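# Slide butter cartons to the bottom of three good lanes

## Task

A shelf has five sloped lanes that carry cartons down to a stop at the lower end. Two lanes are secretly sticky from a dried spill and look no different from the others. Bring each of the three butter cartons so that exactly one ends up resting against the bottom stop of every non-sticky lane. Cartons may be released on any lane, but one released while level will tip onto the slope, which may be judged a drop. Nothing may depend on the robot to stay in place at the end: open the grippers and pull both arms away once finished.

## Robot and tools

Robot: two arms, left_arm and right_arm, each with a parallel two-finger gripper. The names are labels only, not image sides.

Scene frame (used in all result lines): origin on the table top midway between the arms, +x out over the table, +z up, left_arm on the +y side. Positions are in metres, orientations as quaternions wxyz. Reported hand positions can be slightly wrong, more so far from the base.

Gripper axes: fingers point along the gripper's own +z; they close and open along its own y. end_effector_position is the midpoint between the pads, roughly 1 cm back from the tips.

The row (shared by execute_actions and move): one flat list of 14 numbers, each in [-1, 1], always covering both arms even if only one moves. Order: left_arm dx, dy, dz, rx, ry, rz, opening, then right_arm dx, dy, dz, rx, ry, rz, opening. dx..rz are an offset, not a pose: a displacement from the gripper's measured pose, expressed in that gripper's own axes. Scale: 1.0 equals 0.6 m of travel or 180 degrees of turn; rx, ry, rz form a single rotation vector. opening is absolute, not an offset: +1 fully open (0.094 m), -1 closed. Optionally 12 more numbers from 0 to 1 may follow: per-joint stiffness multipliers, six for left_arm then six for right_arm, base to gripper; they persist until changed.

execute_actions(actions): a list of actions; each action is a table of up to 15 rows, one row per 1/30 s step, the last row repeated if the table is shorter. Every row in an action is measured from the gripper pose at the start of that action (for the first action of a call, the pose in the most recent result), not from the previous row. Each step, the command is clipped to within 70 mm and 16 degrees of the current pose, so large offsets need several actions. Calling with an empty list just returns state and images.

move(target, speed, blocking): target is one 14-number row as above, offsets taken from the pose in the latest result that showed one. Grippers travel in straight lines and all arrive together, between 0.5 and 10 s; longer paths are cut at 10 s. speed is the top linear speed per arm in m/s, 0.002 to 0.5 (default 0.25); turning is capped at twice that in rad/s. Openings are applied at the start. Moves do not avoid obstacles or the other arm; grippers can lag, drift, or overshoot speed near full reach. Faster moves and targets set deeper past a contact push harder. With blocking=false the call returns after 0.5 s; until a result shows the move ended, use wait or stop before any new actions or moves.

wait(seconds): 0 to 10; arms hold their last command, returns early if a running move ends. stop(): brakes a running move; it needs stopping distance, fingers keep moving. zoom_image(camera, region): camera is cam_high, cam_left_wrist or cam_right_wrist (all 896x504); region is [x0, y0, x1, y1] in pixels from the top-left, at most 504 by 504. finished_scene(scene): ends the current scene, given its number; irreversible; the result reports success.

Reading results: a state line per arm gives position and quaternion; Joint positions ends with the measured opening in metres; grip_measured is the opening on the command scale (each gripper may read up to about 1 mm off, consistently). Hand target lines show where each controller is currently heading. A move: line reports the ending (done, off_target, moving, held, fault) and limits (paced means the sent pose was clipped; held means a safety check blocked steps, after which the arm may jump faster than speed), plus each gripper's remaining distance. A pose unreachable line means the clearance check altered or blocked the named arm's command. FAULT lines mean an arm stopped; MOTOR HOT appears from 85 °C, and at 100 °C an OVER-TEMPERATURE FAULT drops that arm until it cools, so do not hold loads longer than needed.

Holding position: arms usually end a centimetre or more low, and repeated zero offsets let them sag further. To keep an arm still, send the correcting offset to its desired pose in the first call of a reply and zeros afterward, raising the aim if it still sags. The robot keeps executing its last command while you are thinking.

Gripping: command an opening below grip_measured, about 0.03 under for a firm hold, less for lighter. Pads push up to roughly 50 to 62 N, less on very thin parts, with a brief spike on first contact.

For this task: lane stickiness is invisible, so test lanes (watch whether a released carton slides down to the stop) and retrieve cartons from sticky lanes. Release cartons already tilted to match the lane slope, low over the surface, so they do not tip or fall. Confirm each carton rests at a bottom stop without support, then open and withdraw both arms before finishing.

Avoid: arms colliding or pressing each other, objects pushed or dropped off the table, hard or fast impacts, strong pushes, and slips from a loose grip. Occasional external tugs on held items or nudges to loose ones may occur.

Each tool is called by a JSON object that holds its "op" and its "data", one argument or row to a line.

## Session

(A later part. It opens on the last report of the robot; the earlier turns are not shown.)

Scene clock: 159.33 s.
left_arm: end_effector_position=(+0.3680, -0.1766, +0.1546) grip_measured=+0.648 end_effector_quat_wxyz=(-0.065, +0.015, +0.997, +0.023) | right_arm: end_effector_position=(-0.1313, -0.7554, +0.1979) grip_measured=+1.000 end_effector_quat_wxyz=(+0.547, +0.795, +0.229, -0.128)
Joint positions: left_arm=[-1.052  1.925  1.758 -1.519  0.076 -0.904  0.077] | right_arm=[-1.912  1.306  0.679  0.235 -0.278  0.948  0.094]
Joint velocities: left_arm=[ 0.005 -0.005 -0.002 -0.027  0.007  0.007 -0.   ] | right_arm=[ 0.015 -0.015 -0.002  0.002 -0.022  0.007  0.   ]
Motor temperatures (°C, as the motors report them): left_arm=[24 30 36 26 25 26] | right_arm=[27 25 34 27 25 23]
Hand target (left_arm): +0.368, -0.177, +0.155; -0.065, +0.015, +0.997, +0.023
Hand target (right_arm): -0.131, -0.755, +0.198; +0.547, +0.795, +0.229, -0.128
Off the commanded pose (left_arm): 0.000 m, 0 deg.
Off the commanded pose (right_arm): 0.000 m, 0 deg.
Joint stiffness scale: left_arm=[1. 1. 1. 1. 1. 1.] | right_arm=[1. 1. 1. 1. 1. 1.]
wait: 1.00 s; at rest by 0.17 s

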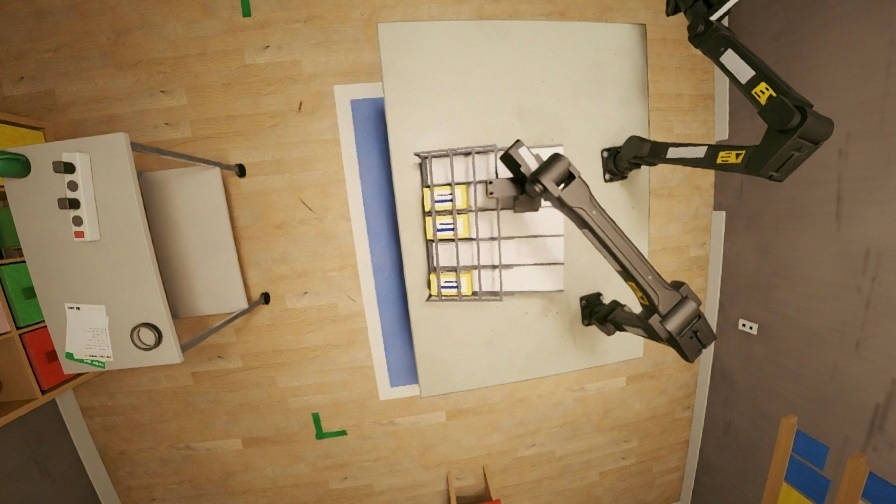

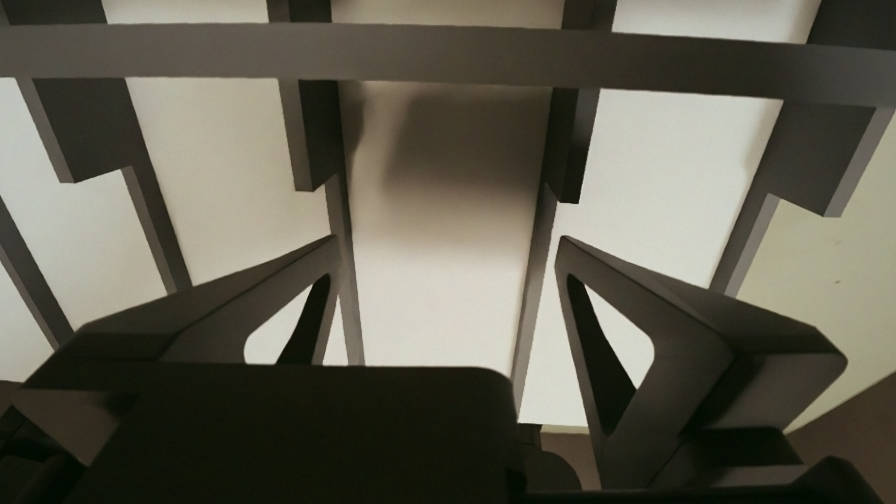

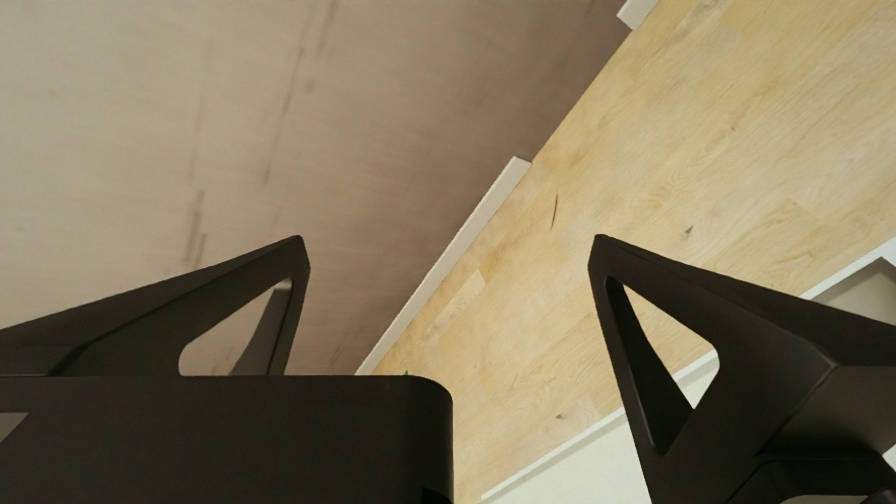

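{"op": "move", "data": {
  "target": [0,0,-0.15,0,-0.04,0,1,0,0,0,0,0,0,1],
  "speed": 0.15
}}

{"op": "move", "data": {
  "target": [0.15,0.55,0,0,0,0,1,0,0,0,0,0,0,1],
  "speed": 0.2
}}

{"op": "finished_scene", "data": {
  "scene": 2
}}

Scene clock: 162.63 s.
left_arm: end_effector_position=(+0.3809, -0.1720, +0.2347) grip_measured=+1.000 end_effector_quat_wxyz=(-0.007, +0.020, +0.999, +0.026) | right_arm: end_effector_position=(-0.1313, -0.7554, +0.1979) grip_measured=+1.000 end_effector_quat_wxyz=(+0.547, +0.795, +0.229, -0.128)
Joint positions: left_arm=[-1.058  1.874  1.896 -1.643 -0.02  -0.905  0.094] | right_arm=[-1.912  1.306  0.679  0.235 -0.278  0.948  0.094]
Joint velocities: left_arm=[-0.015 -0.015 -0.007  0.002 -0.022 -0.007  0.   ] | right_arm=[-0.015  0.015  0.002 -0.017 -0.022 -0.037  0.   ]
Motor temperatures (°C, as the motors report them): left_arm=[24 31 36 26 25 26] | right_arm=[27 25 34 27 25 23]
Hand target (left_arm): +0.380, -0.181, +0.244; -0.002, +0.016, +1.000, +0.022
Hand target (right_arm): -0.131, -0.755, +0.198; +0.547, +0.795, +0.229, -0.128
Off the commanded pose (left_arm): 0.013 m, 1 deg.
Off the commanded pose (right_arm): 0.000 m, 0 deg.
Joint stiffness scale: left_arm=[1. 1. 1. 1. 1. 1.] | right_arm=[1. 1. 1. 1. 1. 1.]
move: off_target (left_arm)

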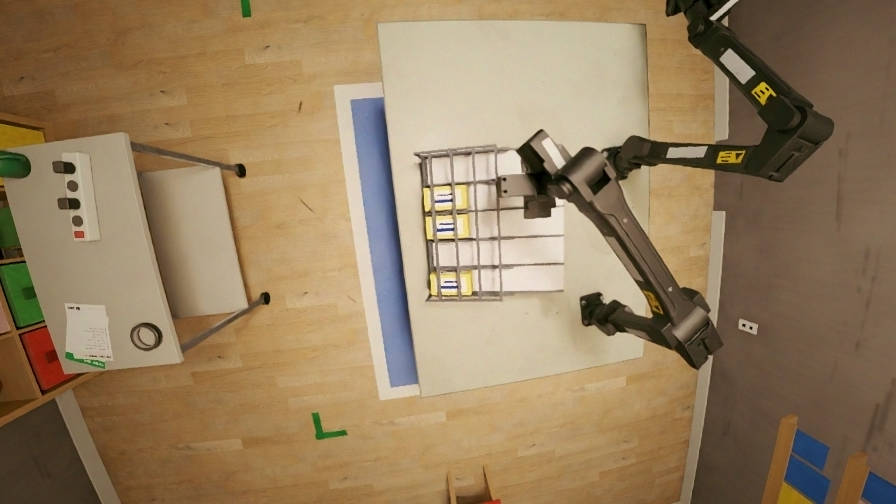

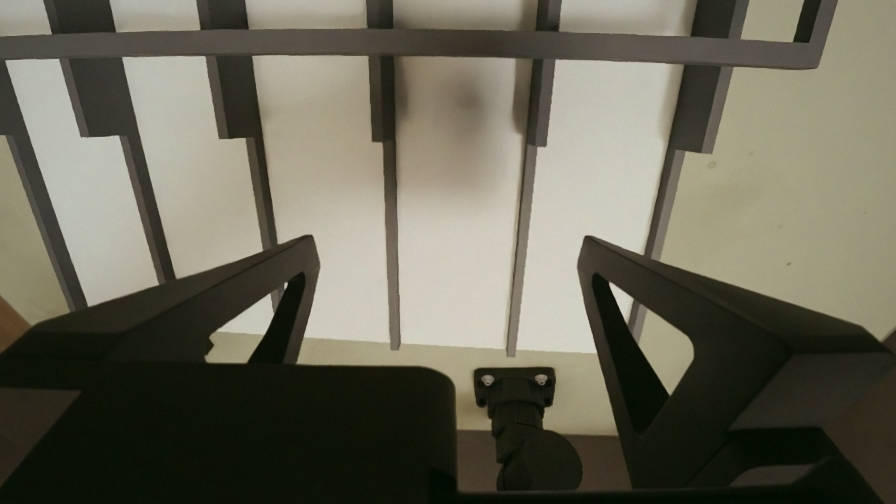

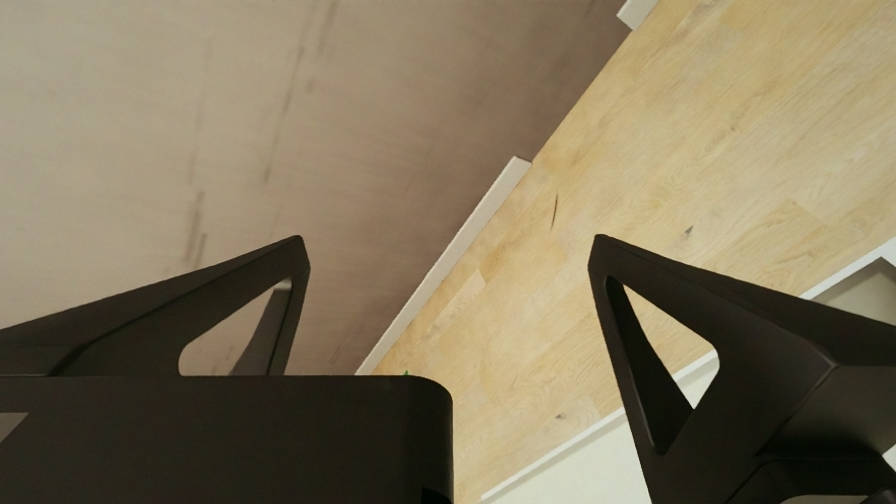

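Scene clock: 164.90 s.
left_arm: end_effector_position=(+0.3109, +0.1584, +0.2646) grip_measured=+1.000 end_effector_quat_wxyz=(+0.009, +0.011, +1.000, +0.019) | right_arm: end_effector_position=(-0.1313, -0.7554, +0.1979) grip_measured=+1.000 end_effector_quat_wxyz=(+0.547, +0.795, +0.229, -0.128)
Joint positions: left_arm=[-0.587  1.11   1.137 -1.599 -0.042 -0.452  0.094] | right_arm=[-1.912  1.306  0.679  0.235 -0.278  0.948  0.094]
Joint velocities: left_arm=[-0.005 -0.005 -0.002  0.002  0.037  0.051  0.   ] | right_arm=[-0.005  0.005 -0.017 -0.012  0.022  0.022  0.   ]
Motor temperatures (°C, as the motors report them): left_arm=[24 31 36 26 25 26] | right_arm=[27 25 34 27 25 23]
Hand target (left_arm): +0.305, +0.163, +0.258; -0.007, +0.019, +0.999, +0.027
Hand target (right_arm): -0.131, -0.755, +0.198; +0.547, +0.795, +0.229, -0.128
Off the commanded pose (left_arm): 0.014 m, 2 deg.
Off the commanded pose (right_arm): 0.000 m, 0 deg.
Joint stiffness scale: left_arm=[1. 1. 1. 1. 1. 1.] | right_arm=[1. 1. 1. 1. 1. 1.]
move: off_target (left_arm)

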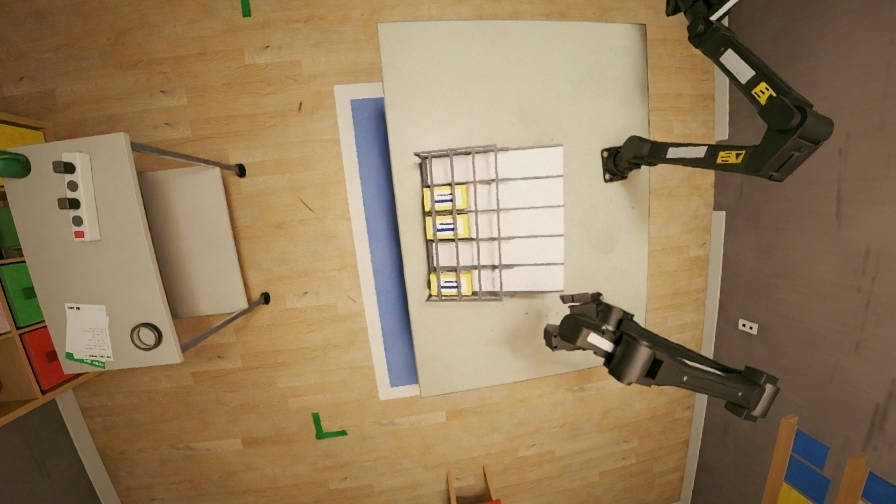

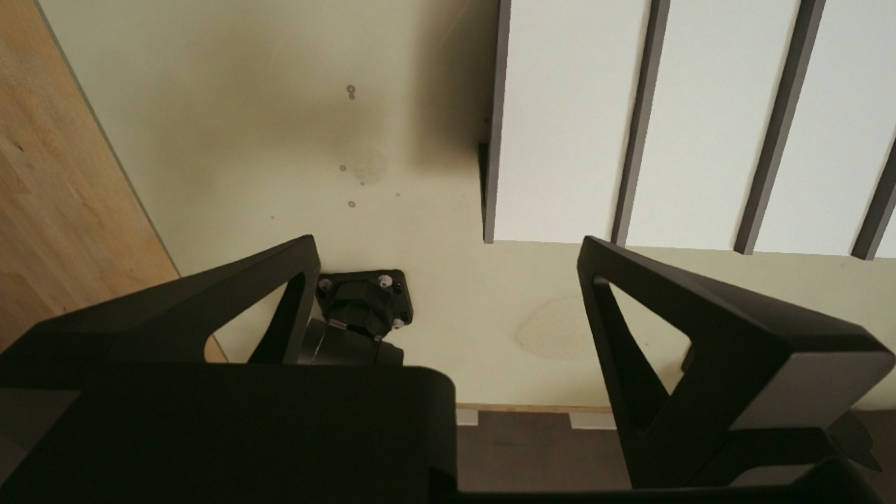

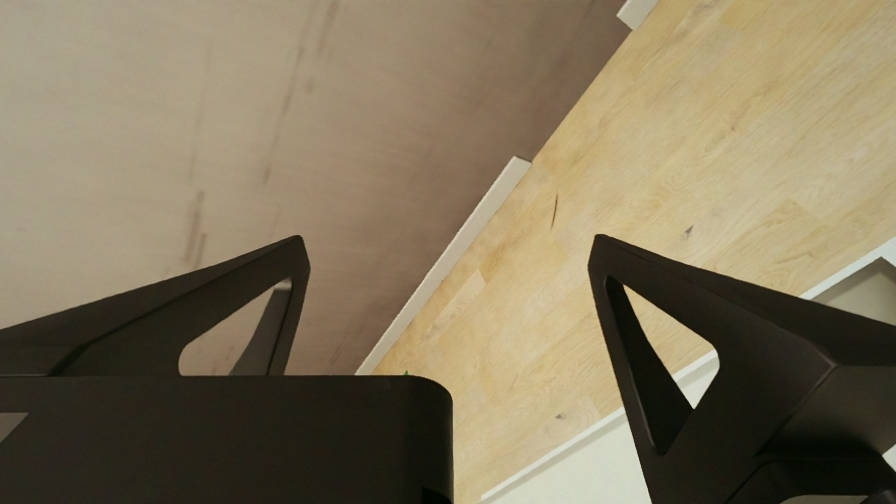

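The scene is finished: the task was done.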